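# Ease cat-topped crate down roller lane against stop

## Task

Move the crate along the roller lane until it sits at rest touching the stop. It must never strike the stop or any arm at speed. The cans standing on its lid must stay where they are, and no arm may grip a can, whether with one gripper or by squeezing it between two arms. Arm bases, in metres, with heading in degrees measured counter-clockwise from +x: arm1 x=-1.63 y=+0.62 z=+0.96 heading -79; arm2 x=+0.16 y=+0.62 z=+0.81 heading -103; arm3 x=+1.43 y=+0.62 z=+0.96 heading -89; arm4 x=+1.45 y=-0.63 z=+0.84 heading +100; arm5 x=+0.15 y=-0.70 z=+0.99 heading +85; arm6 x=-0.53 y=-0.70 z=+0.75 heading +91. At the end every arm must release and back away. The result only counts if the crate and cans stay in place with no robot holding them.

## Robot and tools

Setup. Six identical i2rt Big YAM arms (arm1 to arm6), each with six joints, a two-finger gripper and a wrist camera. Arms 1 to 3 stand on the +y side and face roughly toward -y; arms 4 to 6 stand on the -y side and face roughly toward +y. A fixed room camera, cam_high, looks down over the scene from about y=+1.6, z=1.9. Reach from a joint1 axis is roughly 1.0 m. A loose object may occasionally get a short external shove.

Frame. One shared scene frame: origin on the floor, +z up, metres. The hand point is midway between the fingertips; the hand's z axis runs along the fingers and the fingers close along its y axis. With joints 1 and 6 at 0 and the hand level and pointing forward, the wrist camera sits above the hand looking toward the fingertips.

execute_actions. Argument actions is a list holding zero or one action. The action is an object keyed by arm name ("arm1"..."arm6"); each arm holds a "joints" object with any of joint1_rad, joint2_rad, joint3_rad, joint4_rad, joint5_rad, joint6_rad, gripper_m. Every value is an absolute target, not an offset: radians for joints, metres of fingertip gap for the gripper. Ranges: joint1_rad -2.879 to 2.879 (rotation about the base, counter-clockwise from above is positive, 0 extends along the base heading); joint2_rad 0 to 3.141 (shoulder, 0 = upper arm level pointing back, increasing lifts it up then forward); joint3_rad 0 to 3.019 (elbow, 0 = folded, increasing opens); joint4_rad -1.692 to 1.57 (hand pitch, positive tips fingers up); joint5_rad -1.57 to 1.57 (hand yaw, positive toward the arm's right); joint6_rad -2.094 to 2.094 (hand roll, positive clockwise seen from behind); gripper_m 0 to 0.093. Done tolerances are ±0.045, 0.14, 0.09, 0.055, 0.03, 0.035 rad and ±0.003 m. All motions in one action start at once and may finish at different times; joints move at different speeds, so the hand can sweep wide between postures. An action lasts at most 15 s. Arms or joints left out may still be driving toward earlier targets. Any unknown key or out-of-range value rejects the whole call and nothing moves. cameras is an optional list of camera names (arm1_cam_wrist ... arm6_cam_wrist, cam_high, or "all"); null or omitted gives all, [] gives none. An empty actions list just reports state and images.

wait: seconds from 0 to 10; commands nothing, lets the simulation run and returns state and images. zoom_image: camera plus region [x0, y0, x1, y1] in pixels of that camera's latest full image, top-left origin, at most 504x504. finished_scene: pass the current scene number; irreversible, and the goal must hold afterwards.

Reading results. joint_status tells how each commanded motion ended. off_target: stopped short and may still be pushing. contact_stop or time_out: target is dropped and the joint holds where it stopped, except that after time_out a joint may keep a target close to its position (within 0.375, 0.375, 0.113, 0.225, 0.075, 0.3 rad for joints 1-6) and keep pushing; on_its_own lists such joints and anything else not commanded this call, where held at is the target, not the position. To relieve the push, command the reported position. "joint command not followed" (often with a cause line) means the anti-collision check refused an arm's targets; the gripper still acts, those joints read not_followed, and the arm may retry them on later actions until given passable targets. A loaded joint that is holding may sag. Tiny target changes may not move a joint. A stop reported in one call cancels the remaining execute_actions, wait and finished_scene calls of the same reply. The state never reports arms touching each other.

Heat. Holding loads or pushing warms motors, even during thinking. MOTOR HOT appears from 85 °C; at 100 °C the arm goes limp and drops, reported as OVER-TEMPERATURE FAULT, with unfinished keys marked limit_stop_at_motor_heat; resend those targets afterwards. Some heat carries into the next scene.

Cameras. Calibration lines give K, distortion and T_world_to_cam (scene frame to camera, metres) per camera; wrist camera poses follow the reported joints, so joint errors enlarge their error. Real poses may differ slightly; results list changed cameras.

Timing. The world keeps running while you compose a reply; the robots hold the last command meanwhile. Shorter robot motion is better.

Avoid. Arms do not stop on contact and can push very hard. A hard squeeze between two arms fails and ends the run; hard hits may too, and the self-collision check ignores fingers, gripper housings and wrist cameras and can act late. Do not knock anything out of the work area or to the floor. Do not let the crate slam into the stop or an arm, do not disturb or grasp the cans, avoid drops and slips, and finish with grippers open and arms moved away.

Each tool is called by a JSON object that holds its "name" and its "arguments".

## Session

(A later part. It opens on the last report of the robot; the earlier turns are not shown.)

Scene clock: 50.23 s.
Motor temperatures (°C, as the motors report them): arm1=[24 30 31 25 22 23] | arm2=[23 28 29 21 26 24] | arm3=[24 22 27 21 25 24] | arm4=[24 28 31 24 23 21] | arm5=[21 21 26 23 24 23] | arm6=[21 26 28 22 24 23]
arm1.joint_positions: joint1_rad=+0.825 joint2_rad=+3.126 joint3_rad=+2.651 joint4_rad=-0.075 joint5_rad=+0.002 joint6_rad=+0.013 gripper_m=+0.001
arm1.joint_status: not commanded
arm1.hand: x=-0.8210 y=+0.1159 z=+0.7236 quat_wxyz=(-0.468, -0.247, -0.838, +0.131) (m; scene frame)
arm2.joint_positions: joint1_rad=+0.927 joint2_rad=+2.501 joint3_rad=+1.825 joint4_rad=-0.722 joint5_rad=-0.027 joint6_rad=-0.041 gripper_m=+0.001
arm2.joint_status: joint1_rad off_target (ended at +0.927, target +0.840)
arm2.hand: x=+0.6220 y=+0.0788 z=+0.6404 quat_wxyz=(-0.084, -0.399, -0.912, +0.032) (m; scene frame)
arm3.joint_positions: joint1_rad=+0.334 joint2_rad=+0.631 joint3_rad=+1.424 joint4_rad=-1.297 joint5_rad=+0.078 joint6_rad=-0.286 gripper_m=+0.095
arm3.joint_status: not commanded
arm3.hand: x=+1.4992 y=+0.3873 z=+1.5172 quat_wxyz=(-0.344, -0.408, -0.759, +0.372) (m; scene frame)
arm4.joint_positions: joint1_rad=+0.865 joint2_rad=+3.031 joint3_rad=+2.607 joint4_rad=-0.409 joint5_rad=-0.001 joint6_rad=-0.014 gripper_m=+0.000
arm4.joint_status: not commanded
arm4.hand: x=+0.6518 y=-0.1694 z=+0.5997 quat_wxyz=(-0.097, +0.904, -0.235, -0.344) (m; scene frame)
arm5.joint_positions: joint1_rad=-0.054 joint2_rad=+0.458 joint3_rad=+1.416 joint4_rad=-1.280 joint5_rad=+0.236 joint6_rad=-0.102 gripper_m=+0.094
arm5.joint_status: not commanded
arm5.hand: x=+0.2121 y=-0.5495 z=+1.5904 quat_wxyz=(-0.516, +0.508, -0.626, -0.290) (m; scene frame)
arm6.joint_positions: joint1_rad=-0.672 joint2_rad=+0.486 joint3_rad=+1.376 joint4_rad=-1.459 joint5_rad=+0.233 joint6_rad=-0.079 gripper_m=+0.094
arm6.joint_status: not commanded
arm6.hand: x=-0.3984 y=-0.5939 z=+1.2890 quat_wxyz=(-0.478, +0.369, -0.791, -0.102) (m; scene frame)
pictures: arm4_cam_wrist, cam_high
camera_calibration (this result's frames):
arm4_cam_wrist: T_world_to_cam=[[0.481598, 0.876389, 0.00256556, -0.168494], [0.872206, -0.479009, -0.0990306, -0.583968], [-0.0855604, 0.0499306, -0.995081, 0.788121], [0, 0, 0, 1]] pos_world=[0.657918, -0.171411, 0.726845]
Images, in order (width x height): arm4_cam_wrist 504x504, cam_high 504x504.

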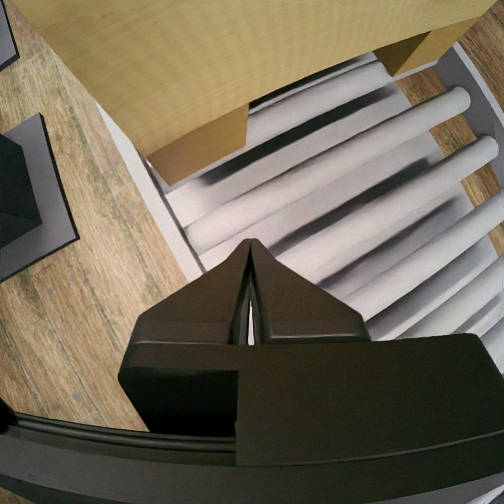

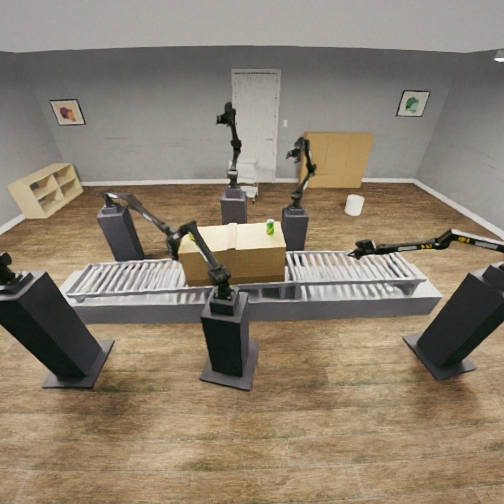

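{"name": "execute_actions", "arguments": {"actions": [{"arm2":{"joints":{"joint1_rad":0.92,"joint2_rad":2.58,"joint3_rad":1.93}},"arm4":{"joints":{"joint1_rad":0.84,"joint4_rad":-0.3}}}], "cameras": []}}

{"name": "execute_actions", "arguments": {"actions": [{"arm2":{"joints":{"joint1_rad":1.02,"joint2_rad":2.64,"joint3_rad":2.05}}}], "cameras": []}}

{"name": "execute_actions", "arguments": {"actions": [{"arm2":{"joints":{"joint1_rad":1.12}}}], "cameras": ["arm4_cam_wrist"]}}

Scene clock: 53.93 s.
Motor temperatures (°C, as the motors report them): arm1=[24 30 31 25 22 23] | arm2=[23 28 29 21 26 24] | arm3=[24 22 27 21 25 24] | arm4=[24 28 31 24 23 21] | arm5=[21 21 26 23 24 23] | arm6=[21 26 28 22 24 23]
arm1.joint_positions: joint1_rad=+0.825 joint2_rad=+3.126 joint3_rad=+2.651 joint4_rad=-0.075 joint5_rad=+0.002 joint6_rad=+0.013 gripper_m=+0.001
arm1.joint_status: not commanded
arm1.hand: x=-0.8210 y=+0.1159 z=+0.7236 quat_wxyz=(-0.468, -0.247, -0.838, +0.131) (m; scene frame)
arm2.joint_positions: joint1_rad=+1.006 joint2_rad=+2.556 joint3_rad=+1.945 joint4_rad=-0.721 joint5_rad=-0.028 joint6_rad=-0.042 gripper_m=+0.001
arm2.joint_status: joint1_rad off_target (ended at +1.007, target +0.920); the others done
arm2.hand: x=+0.6918 y=+0.0887 z=+0.6448 quat_wxyz=(-0.116, -0.360, -0.925, +0.042) (m; scene frame)
arm3.joint_positions: joint1_rad=+0.334 joint2_rad=+0.631 joint3_rad=+1.424 joint4_rad=-1.297 joint5_rad=+0.078 joint6_rad=-0.286 gripper_m=+0.095
arm3.joint_status: not commanded
arm3.hand: x=+1.4992 y=+0.3873 z=+1.5172 quat_wxyz=(-0.344, -0.408, -0.759, +0.372) (m; scene frame)
arm4.joint_positions: joint1_rad=+0.839 joint2_rad=+3.031 joint3_rad=+2.607 joint4_rad=-0.321 joint5_rad=-0.001 joint6_rad=-0.014 gripper_m=+0.000
arm4.joint_status: all done
arm4.hand: x=+0.6510 y=-0.1406 z=+0.6148 quat_wxyz=(-0.112, +0.885, -0.242, -0.381) (m; scene frame)
arm5.joint_positions: joint1_rad=-0.054 joint2_rad=+0.458 joint3_rad=+1.416 joint4_rad=-1.280 joint5_rad=+0.236 joint6_rad=-0.102 gripper_m=+0.094
arm5.joint_status: not commanded
arm5.hand: x=+0.2121 y=-0.5495 z=+1.5904 quat_wxyz=(-0.516, +0.508, -0.626, -0.290) (m; scene frame)
arm6.joint_positions: joint1_rad=-0.672 joint2_rad=+0.486 joint3_rad=+1.376 joint4_rad=-1.459 joint5_rad=+0.233 joint6_rad=-0.079 gripper_m=+0.094
arm6.joint_status: not commanded
arm6.hand: x=-0.3984 y=-0.5939 z=+1.2890 quat_wxyz=(-0.478, +0.369, -0.791, -0.102) (m; scene frame)
pictures: none
No camera images: the call's "cameras" was empty. Leave "cameras" out to get every camera's image.

Scene clock: 55.17 s.
Motor temperatures (°C, as the motors report them): arm1=[24 30 31 25 22 23] | arm2=[23 28 29 21 26 24] | arm3=[24 22 27 21 25 24] | arm4=[24 28 31 24 23 21] | arm5=[21 21 26 23 24 23] | arm6=[21 26 28 22 24 23]
arm1.joint_positions: joint1_rad=+0.825 joint2_rad=+3.126 joint3_rad=+2.651 joint4_rad=-0.075 joint5_rad=+0.002 joint6_rad=+0.013 gripper_m=+0.001
arm1.joint_status: not commanded
arm1.hand: x=-0.8210 y=+0.1159 z=+0.7236 quat_wxyz=(-0.468, -0.247, -0.838, +0.131) (m; scene frame)
arm2.joint_positions: joint1_rad=+1.054 joint2_rad=+2.610 joint3_rad=+2.034 joint4_rad=-0.750 joint5_rad=-0.010 joint6_rad=-0.020 gripper_m=+0.001
arm2.joint_status: all done
arm2.hand: x=+0.7261 y=+0.1008 z=+0.6362 quat_wxyz=(-0.116, -0.350, -0.928, +0.047) (m; scene frame)
arm3.joint_positions: joint1_rad=+0.334 joint2_rad=+0.631 joint3_rad=+1.424 joint4_rad=-1.297 joint5_rad=+0.078 joint6_rad=-0.286 gripper_m=+0.095
arm3.joint_status: not commanded
arm3.hand: x=+1.4992 y=+0.3873 z=+1.5172 quat_wxyz=(-0.344, -0.408, -0.759, +0.372) (m; scene frame)
arm4.joint_positions: joint1_rad=+0.816 joint2_rad=+3.037 joint3_rad=+2.607 joint4_rad=-0.321 joint5_rad=+0.001 joint6_rad=+0.001 gripper_m=+0.000
arm4.joint_status: not commanded
arm4.hand: x=+0.6644 y=-0.1235 z=+0.6094 quat_wxyz=(-0.114, +0.881, -0.260, -0.378) (m; scene frame)
arm5.joint_positions: joint1_rad=-0.054 joint2_rad=+0.458 joint3_rad=+1.416 joint4_rad=-1.280 joint5_rad=+0.236 joint6_rad=-0.102 gripper_m=+0.094
arm5.joint_status: not commanded
arm5.hand: x=+0.2121 y=-0.5495 z=+1.5904 quat_wxyz=(-0.516, +0.508, -0.626, -0.290) (m; scene frame)
arm6.joint_positions: joint1_rad=-0.672 joint2_rad=+0.486 joint3_rad=+1.376 joint4_rad=-1.459 joint5_rad=+0.233 joint6_rad=-0.079 gripper_m=+0.094
arm6.joint_status: not commanded
arm6.hand: x=-0.3984 y=-0.5939 z=+1.2890 quat_wxyz=(-0.478, +0.369, -0.791, -0.102) (m; scene frame)
pictures: none
No camera images: the call's "cameras" was empty. Leave "cameras" out to get every camera's image.

Scene clock: 56.37 s.
Motor temperatures (°C, as the motors report them): arm1=[24 30 31 25 22 23] | arm2=[23 28 29 21 26 24] | arm3=[24 22 27 21 25 24] | arm4=[24 28 31 24 23 21] | arm5=[21 21 26 23 24 23] | arm6=[21 26 28 22 24 23]
arm1.joint_positions: joint1_rad=+0.825 joint2_rad=+3.126 joint3_rad=+2.651 joint4_rad=-0.075 joint5_rad=+0.002 joint6_rad=+0.013 gripper_m=+0.001
arm1.joint_status: not commanded
arm1.hand: x=-0.8210 y=+0.1159 z=+0.7236 quat_wxyz=(-0.468, -0.247, -0.838, +0.131) (m; scene frame)
arm2.joint_positions: joint1_rad=+1.126 joint2_rad=+2.612 joint3_rad=+2.034 joint4_rad=-0.758 joint5_rad=-0.001 joint6_rad=-0.008 gripper_m=+0.001
arm2.joint_status: all done
arm2.hand: x=+0.7589 y=+0.1433 z=+0.6336 quat_wxyz=(-0.112, -0.322, -0.939, +0.045) (m; scene frame)
arm3.joint_positions: joint1_rad=+0.334 joint2_rad=+0.631 joint3_rad=+1.424 joint4_rad=-1.297 joint5_rad=+0.078 joint6_rad=-0.286 gripper_m=+0.095
arm3.joint_status: not commanded
arm3.hand: x=+1.4992 y=+0.3873 z=+1.5172 quat_wxyz=(-0.344, -0.408, -0.759, +0.372) (m; scene frame)
arm4.joint_positions: joint1_rad=+0.816 joint2_rad=+3.037 joint3_rad=+2.607 joint4_rad=-0.321 joint5_rad=+0.001 joint6_rad=+0.001 gripper_m=+0.000
arm4.joint_status: not commanded
arm4.hand: x=+0.6644 y=-0.1235 z=+0.6094 quat_wxyz=(-0.114, +0.881, -0.260, -0.378) (m; scene frame)
arm5.joint_positions: joint1_rad=-0.054 joint2_rad=+0.458 joint3_rad=+1.416 joint4_rad=-1.280 joint5_rad=+0.236 joint6_rad=-0.102 gripper_m=+0.094
arm5.joint_status: not commanded
arm5.hand: x=+0.2121 y=-0.5495 z=+1.5904 quat_wxyz=(-0.516, +0.508, -0.626, -0.290) (m; scene frame)
arm6.joint_positions: joint1_rad=-0.672 joint2_rad=+0.486 joint3_rad=+1.376 joint4_rad=-1.459 joint5_rad=+0.233 joint6_rad=-0.079 gripper_m=+0.094
arm6.joint_status: not commanded
arm6.hand: x=-0.3984 y=-0.5939 z=+1.2890 quat_wxyz=(-0.478, +0.369, -0.791, -0.102) (m; scene frame)
pictures: arm4_cam_wrist
camera_calibration (this result's frames):
arm4_cam_wrist: T_world_to_cam=[[0.533941, 0.845505, -0.00533446, -0.248625], [0.831218, -0.526053, -0.179845, -0.501409], [-0.154866, 0.0915924, -0.983681, 0.840751], [0, 0, 0, 1]] pos_world=[0.679735, -0.13056, 0.735528]
Images, in order (width x height): arm4_cam_wrist 504x504.

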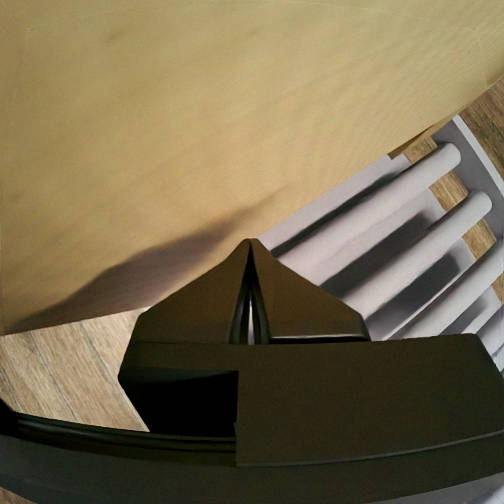

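{"name": "execute_actions", "arguments": {"actions": [{"arm2":{"joints":{"joint1_rad":1.6}}}], "cameras": []}}

{"name": "execute_actions", "arguments": {"actions": [{"arm4":{"joints":{"joint1_rad":0.75}}}], "cameras": []}}

{"name": "execute_actions", "arguments": {"actions": [{"arm4":{"joints":{"joint1_rad":0.65}}}], "cameras": []}}

{"name": "execute_actions", "arguments": {"actions": [{"arm4":{"joints":{"joint1_rad":0.61,"joint2_rad":2.88,"joint3_rad":2.37,"joint4_rad":-0.37}}}], "cameras": []}}

{"name": "execute_actions", "arguments": {"actions": [{"arm4":{"joints":{"joint1_rad":0.57,"joint2_rad":2.74,"joint3_rad":2.09,"joint4_rad":-0.43}}}], "cameras": []}}

{"name": "execute_actions", "arguments": {"actions": [{"arm4":{"joints":{"joint1_rad":0.53,"joint2_rad":2.6,"joint3_rad":1.82,"joint4_rad":-0.48}}}], "cameras": []}}

{"name": "execute_actions", "arguments": {"actions": [{"arm4":{"joints":{"joint1_rad":0.44}}}], "cameras": []}}

{"name": "execute_actions", "arguments": {"actions": [{"arm4":{"joints":{"joint1_rad":0.35}}}], "cameras": []}}

{"name": "execute_actions", "arguments": {"actions": [{"arm4":{"joints":{"joint1_rad":0.26}}}], "cameras": []}}

{"name": "execute_actions", "arguments": {"actions": [{"arm4":{"joints":{"joint1_rad":0.17}}}], "cameras": []}}

{"name": "execute_actions", "arguments": {"actions": [{"arm4":{"joints":{"joint1_rad":0.08}}}], "cameras": []}}

{"name": "execute_actions", "arguments": {"actions": [{"arm4":{"joints":{"joint1_rad":-0.01}}}], "cameras": []}}

{"name": "execute_actions", "arguments": {"actions": [{"arm4":{"joints":{"joint1_rad":-0.1}}}], "cameras": ["cam_high","arm4_cam_wrist"]}}

Scene clock: 64.37 s.
Motor temperatures (°C, as the motors report them): arm1=[24 30 32 25 22 23] | arm2=[23 28 29 21 25 24] | arm3=[24 22 27 21 25 24] | arm4=[24 28 31 24 23 21] | arm5=[21 21 26 23 24 23] | arm6=[21 26 28 22 24 23]
arm1.joint_positions: joint1_rad=+0.825 joint2_rad=+3.126 joint3_rad=+2.651 joint4_rad=-0.075 joint5_rad=+0.002 joint6_rad=+0.013 gripper_m=+0.001
arm1.joint_status: not commanded
arm1.hand: x=-0.8210 y=+0.1159 z=+0.7236 quat_wxyz=(-0.468, -0.247, -0.838, +0.131) (m; scene frame)
arm2.joint_positions: joint1_rad=+1.605 joint2_rad=+2.612 joint3_rad=+2.034 joint4_rad=-0.758 joint5_rad=+0.001 joint6_rad=-0.006 gripper_m=+0.001
arm2.joint_status: all done
arm2.hand: x=+0.9094 y=+0.4707 z=+0.6289 quat_wxyz=(-0.116, -0.091, -0.989, +0.018) (m; scene frame)
arm3.joint_positions: joint1_rad=+0.334 joint2_rad=+0.631 joint3_rad=+1.424 joint4_rad=-1.297 joint5_rad=+0.078 joint6_rad=-0.286 gripper_m=+0.095
arm3.joint_status: not commanded
arm3.hand: x=+1.4992 y=+0.3873 z=+1.5172 quat_wxyz=(-0.344, -0.408, -0.759, +0.372) (m; scene frame)
arm4.joint_positions: joint1_rad=+0.816 joint2_rad=+3.037 joint3_rad=+2.607 joint4_rad=-0.321 joint5_rad=+0.001 joint6_rad=+0.001 gripper_m=+0.000
arm4.joint_status: not commanded
arm4.hand: x=+0.6644 y=-0.1235 z=+0.6094 quat_wxyz=(-0.114, +0.881, -0.260, -0.378) (m; scene frame)
arm5.joint_positions: joint1_rad=-0.054 joint2_rad=+0.458 joint3_rad=+1.416 joint4_rad=-1.280 joint5_rad=+0.236 joint6_rad=-0.102 gripper_m=+0.094
arm5.joint_status: not commanded
arm5.hand: x=+0.2121 y=-0.5495 z=+1.5904 quat_wxyz=(-0.516, +0.508, -0.626, -0.290) (m; scene frame)
arm6.joint_positions: joint1_rad=-0.672 joint2_rad=+0.486 joint3_rad=+1.376 joint4_rad=-1.459 joint5_rad=+0.233 joint6_rad=-0.079 gripper_m=+0.094
arm6.joint_status: not commanded
arm6.hand: x=-0.3984 y=-0.5939 z=+1.2890 quat_wxyz=(-0.478, +0.369, -0.791, -0.102) (m; scene frame)
pictures: none
No camera images: the call's "cameras" was empty. Leave "cameras" out to get every camera's image.

Scene clock: 65.87 s.
Motor temperatures (°C, as the motors report them): arm1=[24 30 32 25 22 23] | arm2=[23 28 29 21 25 24] | arm3=[24 22 27 21 25 24] | arm4=[24 29 31 24 23 21] | arm5=[21 21 26 23 24 23] | arm6=[21 26 28 22 24 23]
arm1.joint_positions: joint1_rad=+0.825 joint2_rad=+3.126 joint3_rad=+2.651 joint4_rad=-0.075 joint5_rad=+0.002 joint6_rad=+0.013 gripper_m=+0.001
arm1.joint_status: not commanded
arm1.hand: x=-0.8210 y=+0.1159 z=+0.7236 quat_wxyz=(-0.468, -0.247, -0.838, +0.131) (m; scene frame)
arm2.joint_positions: joint1_rad=+1.605 joint2_rad=+2.612 joint3_rad=+2.034 joint4_rad=-0.758 joint5_rad=+0.001 joint6_rad=-0.006 gripper_m=+0.001
arm2.joint_status: not commanded
arm2.hand: x=+0.9094 y=+0.4707 z=+0.6289 quat_wxyz=(-0.116, -0.091, -0.989, +0.018) (m; scene frame)
arm3.joint_positions: joint1_rad=+0.334 joint2_rad=+0.631 joint3_rad=+1.424 joint4_rad=-1.297 joint5_rad=+0.078 joint6_rad=-0.286 gripper_m=+0.095
arm3.joint_status: not commanded
arm3.hand: x=+1.4992 y=+0.3873 z=+1.5172 quat_wxyz=(-0.344, -0.408, -0.759, +0.372) (m; scene frame)
arm4.joint_positions: joint1_rad=+0.670 joint2_rad=+3.057 joint3_rad=+2.606 joint4_rad=-0.319 joint5_rad=+0.009 joint6_rad=+0.047 gripper_m=+0.000
arm4.joint_status: joint1_rad off_target (ended at +0.670, target +0.750)
arm4.hand: x=+0.7529 y=-0.0186 z=+0.5921 quat_wxyz=(-0.134, +0.855, -0.345, -0.363) (m; scene frame)
arm5.joint_positions: joint1_rad=-0.054 joint2_rad=+0.458 joint3_rad=+1.416 joint4_rad=-1.280 joint5_rad=+0.236 joint6_rad=-0.102 gripper_m=+0.094
arm5.joint_status: not commanded
arm5.hand: x=+0.2121 y=-0.5495 z=+1.5904 quat_wxyz=(-0.516, +0.508, -0.626, -0.290) (m; scene frame)
arm6.joint_positions: joint1_rad=-0.672 joint2_rad=+0.486 joint3_rad=+1.376 joint4_rad=-1.459 joint5_rad=+0.233 joint6_rad=-0.079 gripper_m=+0.094
arm6.joint_status: not commanded
arm6.hand: x=-0.3984 y=-0.5939 z=+1.2890 quat_wxyz=(-0.478, +0.369, -0.791, -0.102) (m; scene frame)
pictures: none
No camera images: the call's "cameras" was empty. Leave "cameras" out to get every camera's image.

Scene clock: 67.53 s.
Motor temperatures (°C, as the motors report them): arm1=[24 30 32 25 22 23] | arm2=[23 28 29 21 25 24] | arm3=[24 22 27 21 25 24] | arm4=[24 29 31 24 23 21] | arm5=[21 21 26 23 24 23] | arm6=[21 26 28 22 24 23]
arm1.joint_positions: joint1_rad=+0.825 joint2_rad=+3.126 joint3_rad=+2.651 joint4_rad=-0.075 joint5_rad=+0.002 joint6_rad=+0.013 gripper_m=+0.001
arm1.joint_status: not commanded
arm1.hand: x=-0.8210 y=+0.1159 z=+0.7236 quat_wxyz=(-0.468, -0.247, -0.838, +0.131) (m; scene frame)
arm2.joint_positions: joint1_rad=+1.605 joint2_rad=+2.612 joint3_rad=+2.034 joint4_rad=-0.758 joint5_rad=+0.001 joint6_rad=-0.006 gripper_m=+0.001
arm2.joint_status: not commanded
arm2.hand: x=+0.9094 y=+0.4707 z=+0.6289 quat_wxyz=(-0.116, -0.091, -0.989, +0.018) (m; scene frame)
arm3.joint_positions: joint1_rad=+0.334 joint2_rad=+0.631 joint3_rad=+1.424 joint4_rad=-1.297 joint5_rad=+0.078 joint6_rad=-0.286 gripper_m=+0.095
arm3.joint_status: not commanded
arm3.hand: x=+1.4992 y=+0.3873 z=+1.5172 quat_wxyz=(-0.344, -0.408, -0.759, +0.372) (m; scene frame)
arm4.joint_positions: joint1_rad=+0.579 joint2_rad=+3.060 joint3_rad=+2.606 joint4_rad=-0.319 joint5_rad=+0.007 joint6_rad=+0.046 gripper_m=+0.000
arm4.joint_status: joint1_rad off_target (ended at +0.579, target +0.650)
arm4.hand: x=+0.8120 y=+0.0412 z=+0.5901 quat_wxyz=(-0.150, +0.839, -0.384, -0.356) (m; scene frame)
arm5.joint_positions: joint1_rad=-0.054 joint2_rad=+0.458 joint3_rad=+1.416 joint4_rad=-1.280 joint5_rad=+0.236 joint6_rad=-0.102 gripper_m=+0.094
arm5.joint_status: not commanded
arm5.hand: x=+0.2121 y=-0.5495 z=+1.5904 quat_wxyz=(-0.516, +0.508, -0.626, -0.290) (m; scene frame)
arm6.joint_positions: joint1_rad=-0.672 joint2_rad=+0.486 joint3_rad=+1.376 joint4_rad=-1.459 joint5_rad=+0.233 joint6_rad=-0.079 gripper_m=+0.094
arm6.joint_status: not commanded
arm6.hand: x=-0.3984 y=-0.5939 z=+1.2890 quat_wxyz=(-0.478, +0.369, -0.791, -0.102) (m; scene frame)
pictures: none
No camera images: the call's "cameras" was empty. Leave "cameras" out to get every camera's image.

Scene clock: 69.07 s.
Motor temperatures (°C, as the motors report them): arm1=[24 30 32 25 22 23] | arm2=[23 28 29 21 25 24] | arm3=[24 22 27 21 25 24] | arm4=[24 29 31 24 23 22] | arm5=[21 21 26 23 24 23] | arm6=[21 26 28 22 24 23]
arm1.joint_positions: joint1_rad=+0.825 joint2_rad=+3.126 joint3_rad=+2.651 joint4_rad=-0.075 joint5_rad=+0.002 joint6_rad=+0.013 gripper_m=+0.001
arm1.joint_status: not commanded
arm1.hand: x=-0.8210 y=+0.1159 z=+0.7236 quat_wxyz=(-0.468, -0.247, -0.838, +0.131) (m; scene frame)
arm2.joint_positions: joint1_rad=+1.605 joint2_rad=+2.612 joint3_rad=+2.034 joint4_rad=-0.758 joint5_rad=+0.001 joint6_rad=-0.006 gripper_m=+0.001
arm2.joint_status: not commanded
arm2.hand: x=+0.9094 y=+0.4707 z=+0.6289 quat_wxyz=(-0.116, -0.091, -0.989, +0.018) (m; scene frame)
arm3.joint_positions: joint1_rad=+0.334 joint2_rad=+0.631 joint3_rad=+1.424 joint4_rad=-1.297 joint5_rad=+0.078 joint6_rad=-0.286 gripper_m=+0.095
arm3.joint_status: not commanded
arm3.hand: x=+1.4992 y=+0.3873 z=+1.5172 quat_wxyz=(-0.344, -0.408, -0.759, +0.372) (m; scene frame)
arm4.joint_positions: joint1_rad=+0.535 joint2_rad=+2.909 joint3_rad=+2.350 joint4_rad=-0.368 joint5_rad=+0.007 joint6_rad=+0.060 gripper_m=+0.000
arm4.joint_status: joint1_rad off_target (ended at +0.535, target +0.610); the others done
arm4.hand: x=+0.8722 y=+0.0327 z=+0.5887 quat_wxyz=(-0.127, +0.852, -0.419, -0.287) (m; scene frame)
arm5.joint_positions: joint1_rad=-0.054 joint2_rad=+0.458 joint3_rad=+1.416 joint4_rad=-1.280 joint5_rad=+0.236 joint6_rad=-0.102 gripper_m=+0.094
arm5.joint_status: not commanded
arm5.hand: x=+0.2121 y=-0.5495 z=+1.5904 quat_wxyz=(-0.516, +0.508, -0.626, -0.290) (m; scene frame)
arm6.joint_positions: joint1_rad=-0.672 joint2_rad=+0.486 joint3_rad=+1.376 joint4_rad=-1.459 joint5_rad=+0.233 joint6_rad=-0.079 gripper_m=+0.094
arm6.joint_status: not commanded
arm6.hand: x=-0.3984 y=-0.5939 z=+1.2890 quat_wxyz=(-0.478, +0.369, -0.791, -0.102) (m; scene frame)
pictures: none
No camera images: the call's "cameras" was empty. Leave "cameras" out to get every camera's image.

Scene clock: 71.27 s.
Motor temperatures (°C, as the motors report them): arm1=[24 30 32 25 22 23] | arm2=[23 28 29 21 25 24] | arm3=[24 22 27 21 25 24] | arm4=[24 29 31 24 23 22] | arm5=[21 21 26 23 24 23] | arm6=[21 26 28 22 24 23]
arm1.joint_positions: joint1_rad=+0.825 joint2_rad=+3.126 joint3_rad=+2.651 joint4_rad=-0.075 joint5_rad=+0.002 joint6_rad=+0.013 gripper_m=+0.001
arm1.joint_status: not commanded
arm1.hand: x=-0.8210 y=+0.1159 z=+0.7236 quat_wxyz=(-0.468, -0.247, -0.838, +0.131) (m; scene frame)
arm2.joint_positions: joint1_rad=+1.605 joint2_rad=+2.612 joint3_rad=+2.034 joint4_rad=-0.758 joint5_rad=+0.001 joint6_rad=-0.006 gripper_m=+0.001
arm2.joint_status: not commanded
arm2.hand: x=+0.9094 y=+0.4707 z=+0.6289 quat_wxyz=(-0.116, -0.091, -0.989, +0.018) (m; scene frame)
arm3.joint_positions: joint1_rad=+0.334 joint2_rad=+0.631 joint3_rad=+1.424 joint4_rad=-1.297 joint5_rad=+0.078 joint6_rad=-0.286 gripper_m=+0.095
arm3.joint_status: not commanded
arm3.hand: x=+1.4992 y=+0.3873 z=+1.5172 quat_wxyz=(-0.344, -0.408, -0.759, +0.372) (m; scene frame)
arm4.joint_positions: joint1_rad=+0.478 joint2_rad=+2.745 joint3_rad=+2.062 joint4_rad=-0.436 joint5_rad=+0.012 joint6_rad=+0.086 gripper_m=+0.000
arm4.joint_status: joint1_rad time_out (moved -0.058 of +0.035); the others done
arm4.on_its_own: joint1_rad reads +0.478 and still pushes toward +0.570 since a time_out
arm4.hand: x=+0.9587 y=+0.0049 z=+0.5890 quat_wxyz=(-0.097, +0.856, -0.467, -0.199) (m; scene frame)
arm5.joint_positions: joint1_rad=-0.054 joint2_rad=+0.458 joint3_rad=+1.416 joint4_rad=-1.280 joint5_rad=+0.236 joint6_rad=-0.102 gripper_m=+0.094
arm5.joint_status: not commanded
arm5.hand: x=+0.2121 y=-0.5495 z=+1.5904 quat_wxyz=(-0.516, +0.508, -0.626, -0.290) (m; scene frame)
arm6.joint_positions: joint1_rad=-0.672 joint2_rad=+0.486 joint3_rad=+1.376 joint4_rad=-1.459 joint5_rad=+0.233 joint6_rad=-0.079 gripper_m=+0.094
arm6.joint_status: not commanded
arm6.hand: x=-0.3984 y=-0.5939 z=+1.2890 quat_wxyz=(-0.478, +0.369, -0.791, -0.102) (m; scene frame)
pictures: none
No camera images: the call's "cameras" was empty. Leave "cameras" out to get every camera's image.

not run: a stop came earlier in this reply.

not run: a stop came earlier in this reply.

not run: a stop came earlier in this reply.

not run: a stop came earlier in this reply.

not run: a stop came earlier in this reply.

not run: a stop came earlier in this reply.

not run: a stop came earlier in this reply.

not run: a stop came earlier in this reply.

{"name": "execute_actions", "arguments": {"actions": [{"arm4":{"joints":{"joint2_rad":2.6,"joint3_rad":1.82,"joint4_rad":-0.48}}}], "cameras": []}}

{"name": "execute_actions", "arguments": {"actions": [{"arm4":{"joints":{"joint1_rad":0.47}}}], "cameras": []}}

{"name": "execute_actions", "arguments": {"actions": [{"arm4":{"joints":{"joint1_rad":0.37}}}], "cameras": []}}

{"name": "execute_actions", "arguments": {"actions": [{"arm4":{"joints":{"joint1_rad":0.27}}}], "cameras": []}}

{"name": "execute_actions", "arguments": {"actions": [{"arm4":{"joints":{"joint1_rad":0.17}}}], "cameras": []}}

{"name": "execute_actions", "arguments": {"actions": [{"arm4":{"joints":{"joint1_rad":0.08}}}], "cameras": []}}

{"name": "execute_actions", "arguments": {"actions": [{"arm4":{"joints":{"joint1_rad":-0.01}}}], "cameras": []}}

{"name": "execute_actions", "arguments": {"actions": [{"arm4":{"joints":{"joint1_rad":-0.1}}}], "cameras": ["cam_high","arm4_cam_wrist"]}}

Scene clock: 77.13 s.
Motor temperatures (°C, as the motors report them): arm1=[24 31 33 25 22 23] | arm2=[22 29 30 21 25 24] | arm3=[24 22 27 21 25 24] | arm4=[24 29 31 24 23 22] | arm5=[21 21 26 23 24 23] | arm6=[21 26 29 22 24 23]
arm1.joint_positions: joint1_rad=+0.825 joint2_rad=+3.126 joint3_rad=+2.651 joint4_rad=-0.075 joint5_rad=+0.002 joint6_rad=+0.013 gripper_m=+0.001
arm1.joint_status: not commanded
arm1.hand: x=-0.8210 y=+0.1159 z=+0.7236 quat_wxyz=(-0.468, -0.247, -0.838, +0.131) (m; scene frame)
arm2.joint_positions: joint1_rad=+1.605 joint2_rad=+2.612 joint3_rad=+2.034 joint4_rad=-0.758 joint5_rad=+0.001 joint6_rad=-0.006 gripper_m=+0.001
arm2.joint_status: not commanded
arm2.hand: x=+0.9094 y=+0.4707 z=+0.6289 quat_wxyz=(-0.116, -0.091, -0.989, +0.018) (m; scene frame)
arm3.joint_positions: joint1_rad=+0.334 joint2_rad=+0.631 joint3_rad=+1.424 joint4_rad=-1.297 joint5_rad=+0.078 joint6_rad=-0.286 gripper_m=+0.095
arm3.joint_status: not commanded
arm3.hand: x=+1.4992 y=+0.3873 z=+1.5172 quat_wxyz=(-0.344, -0.408, -0.759, +0.372) (m; scene frame)
arm4.joint_positions: joint1_rad=+0.482 joint2_rad=+2.601 joint3_rad=+1.801 joint4_rad=-0.474 joint5_rad=+0.009 joint6_rad=+0.056 gripper_m=+0.000
arm4.joint_status: all done
arm4.on_its_own: joint1_rad reads +0.482 and still pushes toward +0.570 since a time_out
arm4.hand: x=+1.0057 y=-0.0618 z=+0.5951 quat_wxyz=(-0.067, +0.877, -0.458, -0.129) (m; scene frame)
arm5.joint_positions: joint1_rad=-0.054 joint2_rad=+0.458 joint3_rad=+1.416 joint4_rad=-1.280 joint5_rad=+0.236 joint6_rad=-0.102 gripper_m=+0.094
arm5.joint_status: not commanded
arm5.hand: x=+0.2121 y=-0.5495 z=+1.5904 quat_wxyz=(-0.516, +0.508, -0.626, -0.290) (m; scene frame)
arm6.joint_positions: joint1_rad=-0.672 joint2_rad=+0.486 joint3_rad=+1.376 joint4_rad=-1.459 joint5_rad=+0.233 joint6_rad=-0.079 gripper_m=+0.094
arm6.joint_status: not commanded
arm6.hand: x=-0.3984 y=-0.5939 z=+1.2890 quat_wxyz=(-0.478, +0.369, -0.791, -0.102) (m; scene frame)
pictures: none
No camera images: the call's "cameras" was empty. Leave "cameras" out to get every camera's image.

Scene clock: 78.73 s.
Motor temperatures (°C, as the motors report them): arm1=[24 31 33 25 22 23] | arm2=[22 29 30 21 25 24] | arm3=[24 22 27 21 25 24] | arm4=[24 29 31 24 23 22] | arm5=[21 21 26 23 24 23] | arm6=[21 26 29 22 24 23]
arm1.joint_positions: joint1_rad=+0.825 joint2_rad=+3.126 joint3_rad=+2.651 joint4_rad=-0.075 joint5_rad=+0.002 joint6_rad=+0.013 gripper_m=+0.001
arm1.joint_status: not commanded
arm1.hand: x=-0.8210 y=+0.1159 z=+0.7236 quat_wxyz=(-0.468, -0.247, -0.838, +0.131) (m; scene frame)
arm2.joint_positions: joint1_rad=+1.605 joint2_rad=+2.612 joint3_rad=+2.034 joint4_rad=-0.758 joint5_rad=+0.001 joint6_rad=-0.006 gripper_m=+0.001
arm2.joint_status: not commanded
arm2.hand: x=+0.9094 y=+0.4707 z=+0.6289 quat_wxyz=(-0.116, -0.091, -0.989, +0.018) (m; scene frame)
arm3.joint_positions: joint1_rad=+0.334 joint2_rad=+0.631 joint3_rad=+1.424 joint4_rad=-1.297 joint5_rad=+0.078 joint6_rad=-0.286 gripper_m=+0.095
arm3.joint_status: not commanded
arm3.hand: x=+1.4992 y=+0.3873 z=+1.5172 quat_wxyz=(-0.344, -0.408, -0.759, +0.372) (m; scene frame)
arm4.joint_positions: joint1_rad=+0.381 joint2_rad=+2.603 joint3_rad=+1.783 joint4_rad=-0.483 joint5_rad=+0.004 joint6_rad=+0.019 gripper_m=+0.000
arm4.joint_status: joint1_rad off_target (ended at +0.382, target +0.470)
arm4.hand: x=+1.0709 y=-0.0311 z=+0.5878 quat_wxyz=(-0.067, +0.864, -0.487, -0.113) (m; scene frame)
arm5.joint_positions: joint1_rad=-0.054 joint2_rad=+0.458 joint3_rad=+1.416 joint4_rad=-1.280 joint5_rad=+0.236 joint6_rad=-0.102 gripper_m=+0.094
arm5.joint_status: not commanded
arm5.hand: x=+0.2121 y=-0.5495 z=+1.5904 quat_wxyz=(-0.516, +0.508, -0.626, -0.290) (m; scene frame)
arm6.joint_positions: joint1_rad=-0.672 joint2_rad=+0.486 joint3_rad=+1.376 joint4_rad=-1.459 joint5_rad=+0.233 joint6_rad=-0.079 gripper_m=+0.094
arm6.joint_status: not commanded
arm6.hand: x=-0.3984 y=-0.5939 z=+1.2890 quat_wxyz=(-0.478, +0.369, -0.791, -0.102) (m; scene frame)
pictures: none
No camera images: the call's "cameras" was empty. Leave "cameras" out to get every camera's image.

Scene clock: 80.37 s.
Motor temperatures (°C, as the motors report them): arm1=[24 31 33 25 22 23] | arm2=[22 29 30 21 25 24] | arm3=[24 22 27 21 25 24] | arm4=[24 28 30 24 23 22] | arm5=[21 21 26 23 24 23] | arm6=[21 26 29 22 24 23]
arm1.joint_positions: joint1_rad=+0.825 joint2_rad=+3.126 joint3_rad=+2.651 joint4_rad=-0.075 joint5_rad=+0.002 joint6_rad=+0.013 gripper_m=+0.001
arm1.joint_status: not commanded
arm1.hand: x=-0.8210 y=+0.1159 z=+0.7236 quat_wxyz=(-0.468, -0.247, -0.838, +0.131) (m; scene frame)
arm2.joint_positions: joint1_rad=+1.605 joint2_rad=+2.612 joint3_rad=+2.034 joint4_rad=-0.758 joint5_rad=+0.001 joint6_rad=-0.006 gripper_m=+0.001
arm2.joint_status: not commanded
arm2.hand: x=+0.9094 y=+0.4707 z=+0.6289 quat_wxyz=(-0.116, -0.091, -0.989, +0.018) (m; scene frame)
arm3.joint_positions: joint1_rad=+0.334 joint2_rad=+0.631 joint3_rad=+1.424 joint4_rad=-1.297 joint5_rad=+0.078 joint6_rad=-0.286 gripper_m=+0.095
arm3.joint_status: not commanded
arm3.hand: x=+1.4992 y=+0.3873 z=+1.5172 quat_wxyz=(-0.344, -0.408, -0.759, +0.372) (m; scene frame)
arm4.joint_positions: joint1_rad=+0.266 joint2_rad=+2.610 joint3_rad=+1.783 joint4_rad=-0.483 joint5_rad=+0.002 joint6_rad=+0.015 gripper_m=+0.000
arm4.joint_status: joint1_rad off_target (ended at +0.266, target +0.370)
arm4.hand: x=+1.1435 y=+0.0057 z=+0.5834 quat_wxyz=(-0.071, +0.835, -0.534, -0.106) (m; scene frame)
arm5.joint_positions: joint1_rad=-0.054 joint2_rad=+0.458 joint3_rad=+1.416 joint4_rad=-1.280 joint5_rad=+0.236 joint6_rad=-0.102 gripper_m=+0.094
arm5.joint_status: not commanded
arm5.hand: x=+0.2121 y=-0.5495 z=+1.5904 quat_wxyz=(-0.516, +0.508, -0.626, -0.290) (m; scene frame)
arm6.joint_positions: joint1_rad=-0.672 joint2_rad=+0.486 joint3_rad=+1.376 joint4_rad=-1.459 joint5_rad=+0.233 joint6_rad=-0.079 gripper_m=+0.094
arm6.joint_status: not commanded
arm6.hand: x=-0.3984 y=-0.5939 z=+1.2890 quat_wxyz=(-0.478, +0.369, -0.791, -0.102) (m; scene frame)
pictures: none
No camera images: the call's "cameras" was empty. Leave "cameras" out to get every camera's image.

Scene clock: 82.10 s.
Motor temperatures (°C, as the motors report them): arm1=[24 31 33 25 22 23] | arm2=[22 29 30 21 25 24] | arm3=[24 22 27 21 25 24] | arm4=[24 28 30 24 23 22] | arm5=[21 21 26 23 24 23] | arm6=[21 26 29 22 24 23]
arm1.joint_positions: joint1_rad=+0.825 joint2_rad=+3.126 joint3_rad=+2.651 joint4_rad=-0.075 joint5_rad=+0.002 joint6_rad=+0.013 gripper_m=+0.001
arm1.joint_status: not commanded
arm1.hand: x=-0.8210 y=+0.1159 z=+0.7236 quat_wxyz=(-0.468, -0.247, -0.838, +0.131) (m; scene frame)
arm2.joint_positions: joint1_rad=+1.605 joint2_rad=+2.612 joint3_rad=+2.034 joint4_rad=-0.758 joint5_rad=+0.001 joint6_rad=-0.006 gripper_m=+0.001
arm2.joint_status: not commanded
arm2.hand: x=+0.9094 y=+0.4707 z=+0.6289 quat_wxyz=(-0.116, -0.091, -0.989, +0.018) (m; scene frame)
arm3.joint_positions: joint1_rad=+0.334 joint2_rad=+0.631 joint3_rad=+1.424 joint4_rad=-1.297 joint5_rad=+0.078 joint6_rad=-0.286 gripper_m=+0.095
arm3.joint_status: not commanded
arm3.hand: x=+1.4992 y=+0.3873 z=+1.5172 quat_wxyz=(-0.344, -0.408, -0.759, +0.372) (m; scene frame)
arm4.joint_positions: joint1_rad=+0.162 joint2_rad=+2.613 joint3_rad=+1.783 joint4_rad=-0.483 joint5_rad=+0.002 joint6_rad=+0.015 gripper_m=+0.000
arm4.joint_status: joint1_rad off_target (ended at +0.162, target +0.270)
arm4.hand: x=+1.2113 y=+0.0327 z=+0.5821 quat_wxyz=(-0.076, +0.807, -0.577, -0.102) (m; scene frame)
arm5.joint_positions: joint1_rad=-0.054 joint2_rad=+0.458 joint3_rad=+1.416 joint4_rad=-1.280 joint5_rad=+0.236 joint6_rad=-0.102 gripper_m=+0.094
arm5.joint_status: not commanded
arm5.hand: x=+0.2121 y=-0.5495 z=+1.5904 quat_wxyz=(-0.516, +0.508, -0.626, -0.290) (m; scene frame)
arm6.joint_positions: joint1_rad=-0.672 joint2_rad=+0.486 joint3_rad=+1.376 joint4_rad=-1.459 joint5_rad=+0.233 joint6_rad=-0.079 gripper_m=+0.094
arm6.joint_status: not commanded
arm6.hand: x=-0.3984 y=-0.5939 z=+1.2890 quat_wxyz=(-0.478, +0.369, -0.791, -0.102) (m; scene frame)
pictures: none
No camera images: the call's "cameras" was empty. Leave "cameras" out to get every camera's image.

Scene clock: 83.83 s.
Motor temperatures (°C, as the motors report them): arm1=[24 31 33 25 22 23] | arm2=[22 29 30 21 25 24] | arm3=[24 22 27 21 25 24] | arm4=[24 28 30 24 23 22] | arm5=[21 21 26 23 24 23] | arm6=[21 26 29 22 24 23]
arm1.joint_positions: joint1_rad=+0.825 joint2_rad=+3.126 joint3_rad=+2.651 joint4_rad=-0.075 joint5_rad=+0.002 joint6_rad=+0.013 gripper_m=+0.001
arm1.joint_status: not commanded
arm1.hand: x=-0.8210 y=+0.1159 z=+0.7236 quat_wxyz=(-0.468, -0.247, -0.838, +0.131) (m; scene frame)
arm2.joint_positions: joint1_rad=+1.605 joint2_rad=+2.612 joint3_rad=+2.034 joint4_rad=-0.758 joint5_rad=+0.001 joint6_rad=-0.006 gripper_m=+0.001
arm2.joint_status: not commanded
arm2.hand: x=+0.9094 y=+0.4707 z=+0.6289 quat_wxyz=(-0.116, -0.091, -0.989, +0.018) (m; scene frame)
arm3.joint_positions: joint1_rad=+0.334 joint2_rad=+0.631 joint3_rad=+1.424 joint4_rad=-1.297 joint5_rad=+0.078 joint6_rad=-0.286 gripper_m=+0.095
arm3.joint_status: not commanded
arm3.hand: x=+1.4992 y=+0.3873 z=+1.5172 quat_wxyz=(-0.344, -0.408, -0.759, +0.372) (m; scene frame)
arm4.joint_positions: joint1_rad=+0.057 joint2_rad=+2.614 joint3_rad=+1.783 joint4_rad=-0.503 joint5_rad=+0.027 joint6_rad=+0.006 gripper_m=+0.000
arm4.joint_status: joint1_rad off_target (ended at +0.057, target +0.170)
arm4.hand: x=+1.2873 y=+0.0497 z=+0.5806 quat_wxyz=(-0.085, +0.778, -0.617, -0.082) (m; scene frame)
arm5.joint_positions: joint1_rad=-0.054 joint2_rad=+0.458 joint3_rad=+1.416 joint4_rad=-1.280 joint5_rad=+0.236 joint6_rad=-0.102 gripper_m=+0.094
arm5.joint_status: not commanded
arm5.hand: x=+0.2121 y=-0.5495 z=+1.5904 quat_wxyz=(-0.516, +0.508, -0.626, -0.290) (m; scene frame)
arm6.joint_positions: joint1_rad=-0.672 joint2_rad=+0.486 joint3_rad=+1.376 joint4_rad=-1.459 joint5_rad=+0.233 joint6_rad=-0.079 gripper_m=+0.094
arm6.joint_status: not commanded
arm6.hand: x=-0.3984 y=-0.5939 z=+1.2890 quat_wxyz=(-0.478, +0.369, -0.791, -0.102) (m; scene frame)
pictures: none
No camera images: the call's "cameras" was empty. Leave "cameras" out to get every camera's image.

Scene clock: 85.57 s.
Motor temperatures (°C, as the motors report them): arm1=[24 31 33 25 22 23] | arm2=[22 29 30 21 25 24] | arm3=[24 22 27 21 25 24] | arm4=[24 28 30 24 23 22] | arm5=[21 21 26 23 24 23] | arm6=[21 26 29 22 24 23]
arm1.joint_positions: joint1_rad=+0.825 joint2_rad=+3.126 joint3_rad=+2.651 joint4_rad=-0.075 joint5_rad=+0.002 joint6_rad=+0.013 gripper_m=+0.001
arm1.joint_status: not commanded
arm1.hand: x=-0.8210 y=+0.1159 z=+0.7236 quat_wxyz=(-0.468, -0.247, -0.838, +0.131) (m; scene frame)
arm2.joint_positions: joint1_rad=+1.605 joint2_rad=+2.612 joint3_rad=+2.034 joint4_rad=-0.758 joint5_rad=+0.001 joint6_rad=-0.006 gripper_m=+0.001
arm2.joint_status: not commanded
arm2.hand: x=+0.9094 y=+0.4707 z=+0.6289 quat_wxyz=(-0.116, -0.091, -0.989, +0.018) (m; scene frame)
arm3.joint_positions: joint1_rad=+0.334 joint2_rad=+0.631 joint3_rad=+1.424 joint4_rad=-1.297 joint5_rad=+0.078 joint6_rad=-0.286 gripper_m=+0.095
arm3.joint_status: not commanded
arm3.hand: x=+1.4992 y=+0.3873 z=+1.5172 quat_wxyz=(-0.344, -0.408, -0.759, +0.372) (m; scene frame)
arm4.joint_positions: joint1_rad=-0.027 joint2_rad=+2.616 joint3_rad=+1.783 joint4_rad=-0.503 joint5_rad=+0.030 joint6_rad=+0.004 gripper_m=+0.000
arm4.joint_status: joint1_rad off_target (ended at -0.027, target +0.080)
arm4.hand: x=+1.3455 y=+0.0601 z=+0.5797 quat_wxyz=(-0.090, +0.752, -0.649, -0.076) (m; scene frame)
arm5.joint_positions: joint1_rad=-0.054 joint2_rad=+0.458 joint3_rad=+1.416 joint4_rad=-1.280 joint5_rad=+0.236 joint6_rad=-0.102 gripper_m=+0.094
arm5.joint_status: not commanded
arm5.hand: x=+0.2121 y=-0.5495 z=+1.5904 quat_wxyz=(-0.516, +0.508, -0.626, -0.290) (m; scene frame)
arm6.joint_positions: joint1_rad=-0.672 joint2_rad=+0.486 joint3_rad=+1.376 joint4_rad=-1.459 joint5_rad=+0.233 joint6_rad=-0.079 gripper_m=+0.094
arm6.joint_status: not commanded
arm6.hand: x=-0.3984 y=-0.5939 z=+1.2890 quat_wxyz=(-0.478, +0.369, -0.791, -0.102) (m; scene frame)
pictures: none
No camera images: the call's "cameras" was empty. Leave "cameras" out to get every camera's image.

Scene clock: 87.37 s.
Motor temperatures (°C, as the motors report them): arm1=[24 31 33 25 22 23] | arm2=[22 29 30 21 25 24] | arm3=[24 22 27 21 25 24] | arm4=[24 28 30 24 23 22] | arm5=[21 21 26 23 24 23] | arm6=[21 26 29 22 24 23]
arm1.joint_positions: joint1_rad=+0.825 joint2_rad=+3.126 joint3_rad=+2.651 joint4_rad=-0.075 joint5_rad=+0.002 joint6_rad=+0.013 gripper_m=+0.001
arm1.joint_status: not commanded
arm1.hand: x=-0.8210 y=+0.1159 z=+0.7236 quat_wxyz=(-0.468, -0.247, -0.838, +0.131) (m; scene frame)
arm2.joint_positions: joint1_rad=+1.605 joint2_rad=+2.612 joint3_rad=+2.034 joint4_rad=-0.758 joint5_rad=+0.001 joint6_rad=-0.006 gripper_m=+0.001
arm2.joint_status: not commanded
arm2.hand: x=+0.9094 y=+0.4707 z=+0.6289 quat_wxyz=(-0.116, -0.091, -0.989, +0.018) (m; scene frame)
arm3.joint_positions: joint1_rad=+0.334 joint2_rad=+0.631 joint3_rad=+1.424 joint4_rad=-1.297 joint5_rad=+0.078 joint6_rad=-0.286 gripper_m=+0.095
arm3.joint_status: not commanded
arm3.hand: x=+1.4992 y=+0.3873 z=+1.5172 quat_wxyz=(-0.344, -0.408, -0.759, +0.372) (m; scene frame)
arm4.joint_positions: joint1_rad=-0.130 joint2_rad=+2.617 joint3_rad=+1.783 joint4_rad=-0.503 joint5_rad=+0.034 joint6_rad=+0.004 gripper_m=+0.000
arm4.joint_status: joint1_rad off_target (ended at -0.130, target -0.010)
arm4.hand: x=+1.4177 y=+0.0664 z=+0.5795 quat_wxyz=(-0.095, +0.717, -0.687, -0.070) (m; scene frame)
arm5.joint_positions: joint1_rad=-0.054 joint2_rad=+0.458 joint3_rad=+1.416 joint4_rad=-1.280 joint5_rad=+0.236 joint6_rad=-0.102 gripper_m=+0.094
arm5.joint_status: not commanded
arm5.hand: x=+0.2121 y=-0.5495 z=+1.5904 quat_wxyz=(-0.516, +0.508, -0.626, -0.290) (m; scene frame)
arm6.joint_positions: joint1_rad=-0.672 joint2_rad=+0.486 joint3_rad=+1.376 joint4_rad=-1.459 joint5_rad=+0.233 joint6_rad=-0.079 gripper_m=+0.094
arm6.joint_status: not commanded
arm6.hand: x=-0.3984 y=-0.5939 z=+1.2890 quat_wxyz=(-0.478, +0.369, -0.791, -0.102) (m; scene frame)
pictures: none
No camera images: the call's "cameras" was empty. Leave "cameras" out to get every camera's image.

Scene clock: 89.13 s.
Motor temperatures (°C, as the motors report them): arm1=[24 31 33 25 22 23] | arm2=[22 29 30 21 25 24] | arm3=[24 22 27 21 25 24] | arm4=[24 28 30 24 23 22] | arm5=[21 21 26 23 24 23] | arm6=[21 26 29 22 24 23]
arm1.joint_positions: joint1_rad=+0.825 joint2_rad=+3.126 joint3_rad=+2.651 joint4_rad=-0.075 joint5_rad=+0.002 joint6_rad=+0.013 gripper_m=+0.001
arm1.joint_status: not commanded
arm1.hand: x=-0.8210 y=+0.1159 z=+0.7236 quat_wxyz=(-0.468, -0.247, -0.838, +0.131) (m; scene frame)
arm2.joint_positions: joint1_rad=+1.605 joint2_rad=+2.612 joint3_rad=+2.034 joint4_rad=-0.758 joint5_rad=+0.001 joint6_rad=-0.006 gripper_m=+0.001
arm2.joint_status: not commanded
arm2.hand: x=+0.9094 y=+0.4707 z=+0.6289 quat_wxyz=(-0.116, -0.091, -0.989, +0.018) (m; scene frame)
arm3.joint_positions: joint1_rad=+0.334 joint2_rad=+0.631 joint3_rad=+1.424 joint4_rad=-1.297 joint5_rad=+0.078 joint6_rad=-0.286 gripper_m=+0.095
arm3.joint_status: not commanded
arm3.hand: x=+1.4992 y=+0.3873 z=+1.5172 quat_wxyz=(-0.344, -0.408, -0.759, +0.372) (m; scene frame)
arm4.joint_positions: joint1_rad=-0.214 joint2_rad=+2.619 joint3_rad=+1.783 joint4_rad=-0.503 joint5_rad=+0.037 joint6_rad=-0.017 gripper_m=+0.000
arm4.joint_status: joint1_rad off_target (ended at -0.214, target -0.100)
arm4.hand: x=+1.4766 y=+0.0659 z=+0.5790 quat_wxyz=(-0.099, +0.695, -0.709, -0.064) (m; scene frame)
arm5.joint_positions: joint1_rad=-0.054 joint2_rad=+0.458 joint3_rad=+1.416 joint4_rad=-1.280 joint5_rad=+0.236 joint6_rad=-0.102 gripper_m=+0.094
arm5.joint_status: not commanded
arm5.hand: x=+0.2121 y=-0.5495 z=+1.5904 quat_wxyz=(-0.516, +0.508, -0.626, -0.290) (m; scene frame)
arm6.joint_positions: joint1_rad=-0.672 joint2_rad=+0.486 joint3_rad=+1.376 joint4_rad=-1.459 joint5_rad=+0.233 joint6_rad=-0.079 gripper_m=+0.094
arm6.joint_status: not commanded
arm6.hand: x=-0.3984 y=-0.5939 z=+1.2890 quat_wxyz=(-0.478, +0.369, -0.791, -0.102) (m; scene frame)
pictures: arm4_cam_wrist, cam_high
camera_calibration (this result's frames):
arm4_cam_wrist: T_world_to_cam=[[0.99925, -0.0201453, 0.0330722, -1.49485], [-0.0314374, -0.920685, 0.389038, -0.111952], [0.0226118, -0.389785, -0.920628, 0.652434], [0, 0, 0, 1]] pos_world=[1.47546, 0.121123, 0.693641]
Images, in order (width x height): arm4_cam_wrist 504x504, cam_high 504x504.

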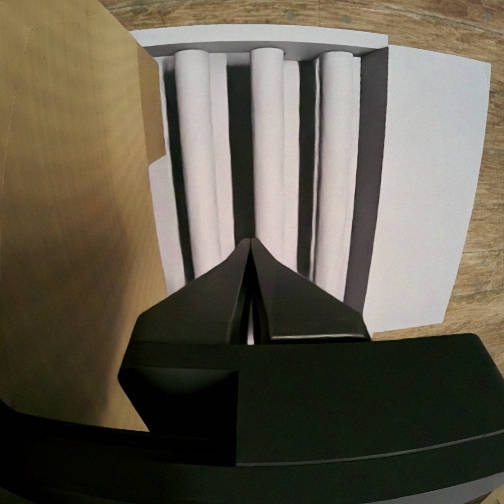

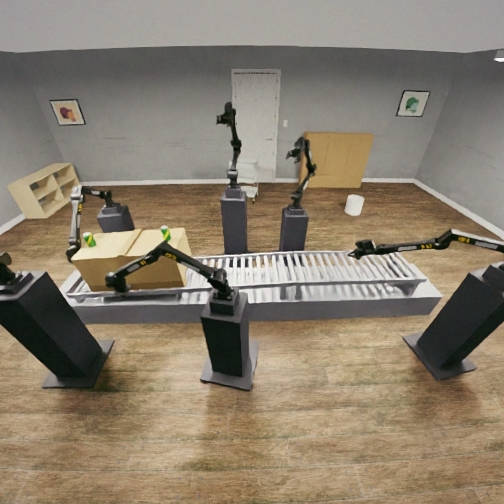

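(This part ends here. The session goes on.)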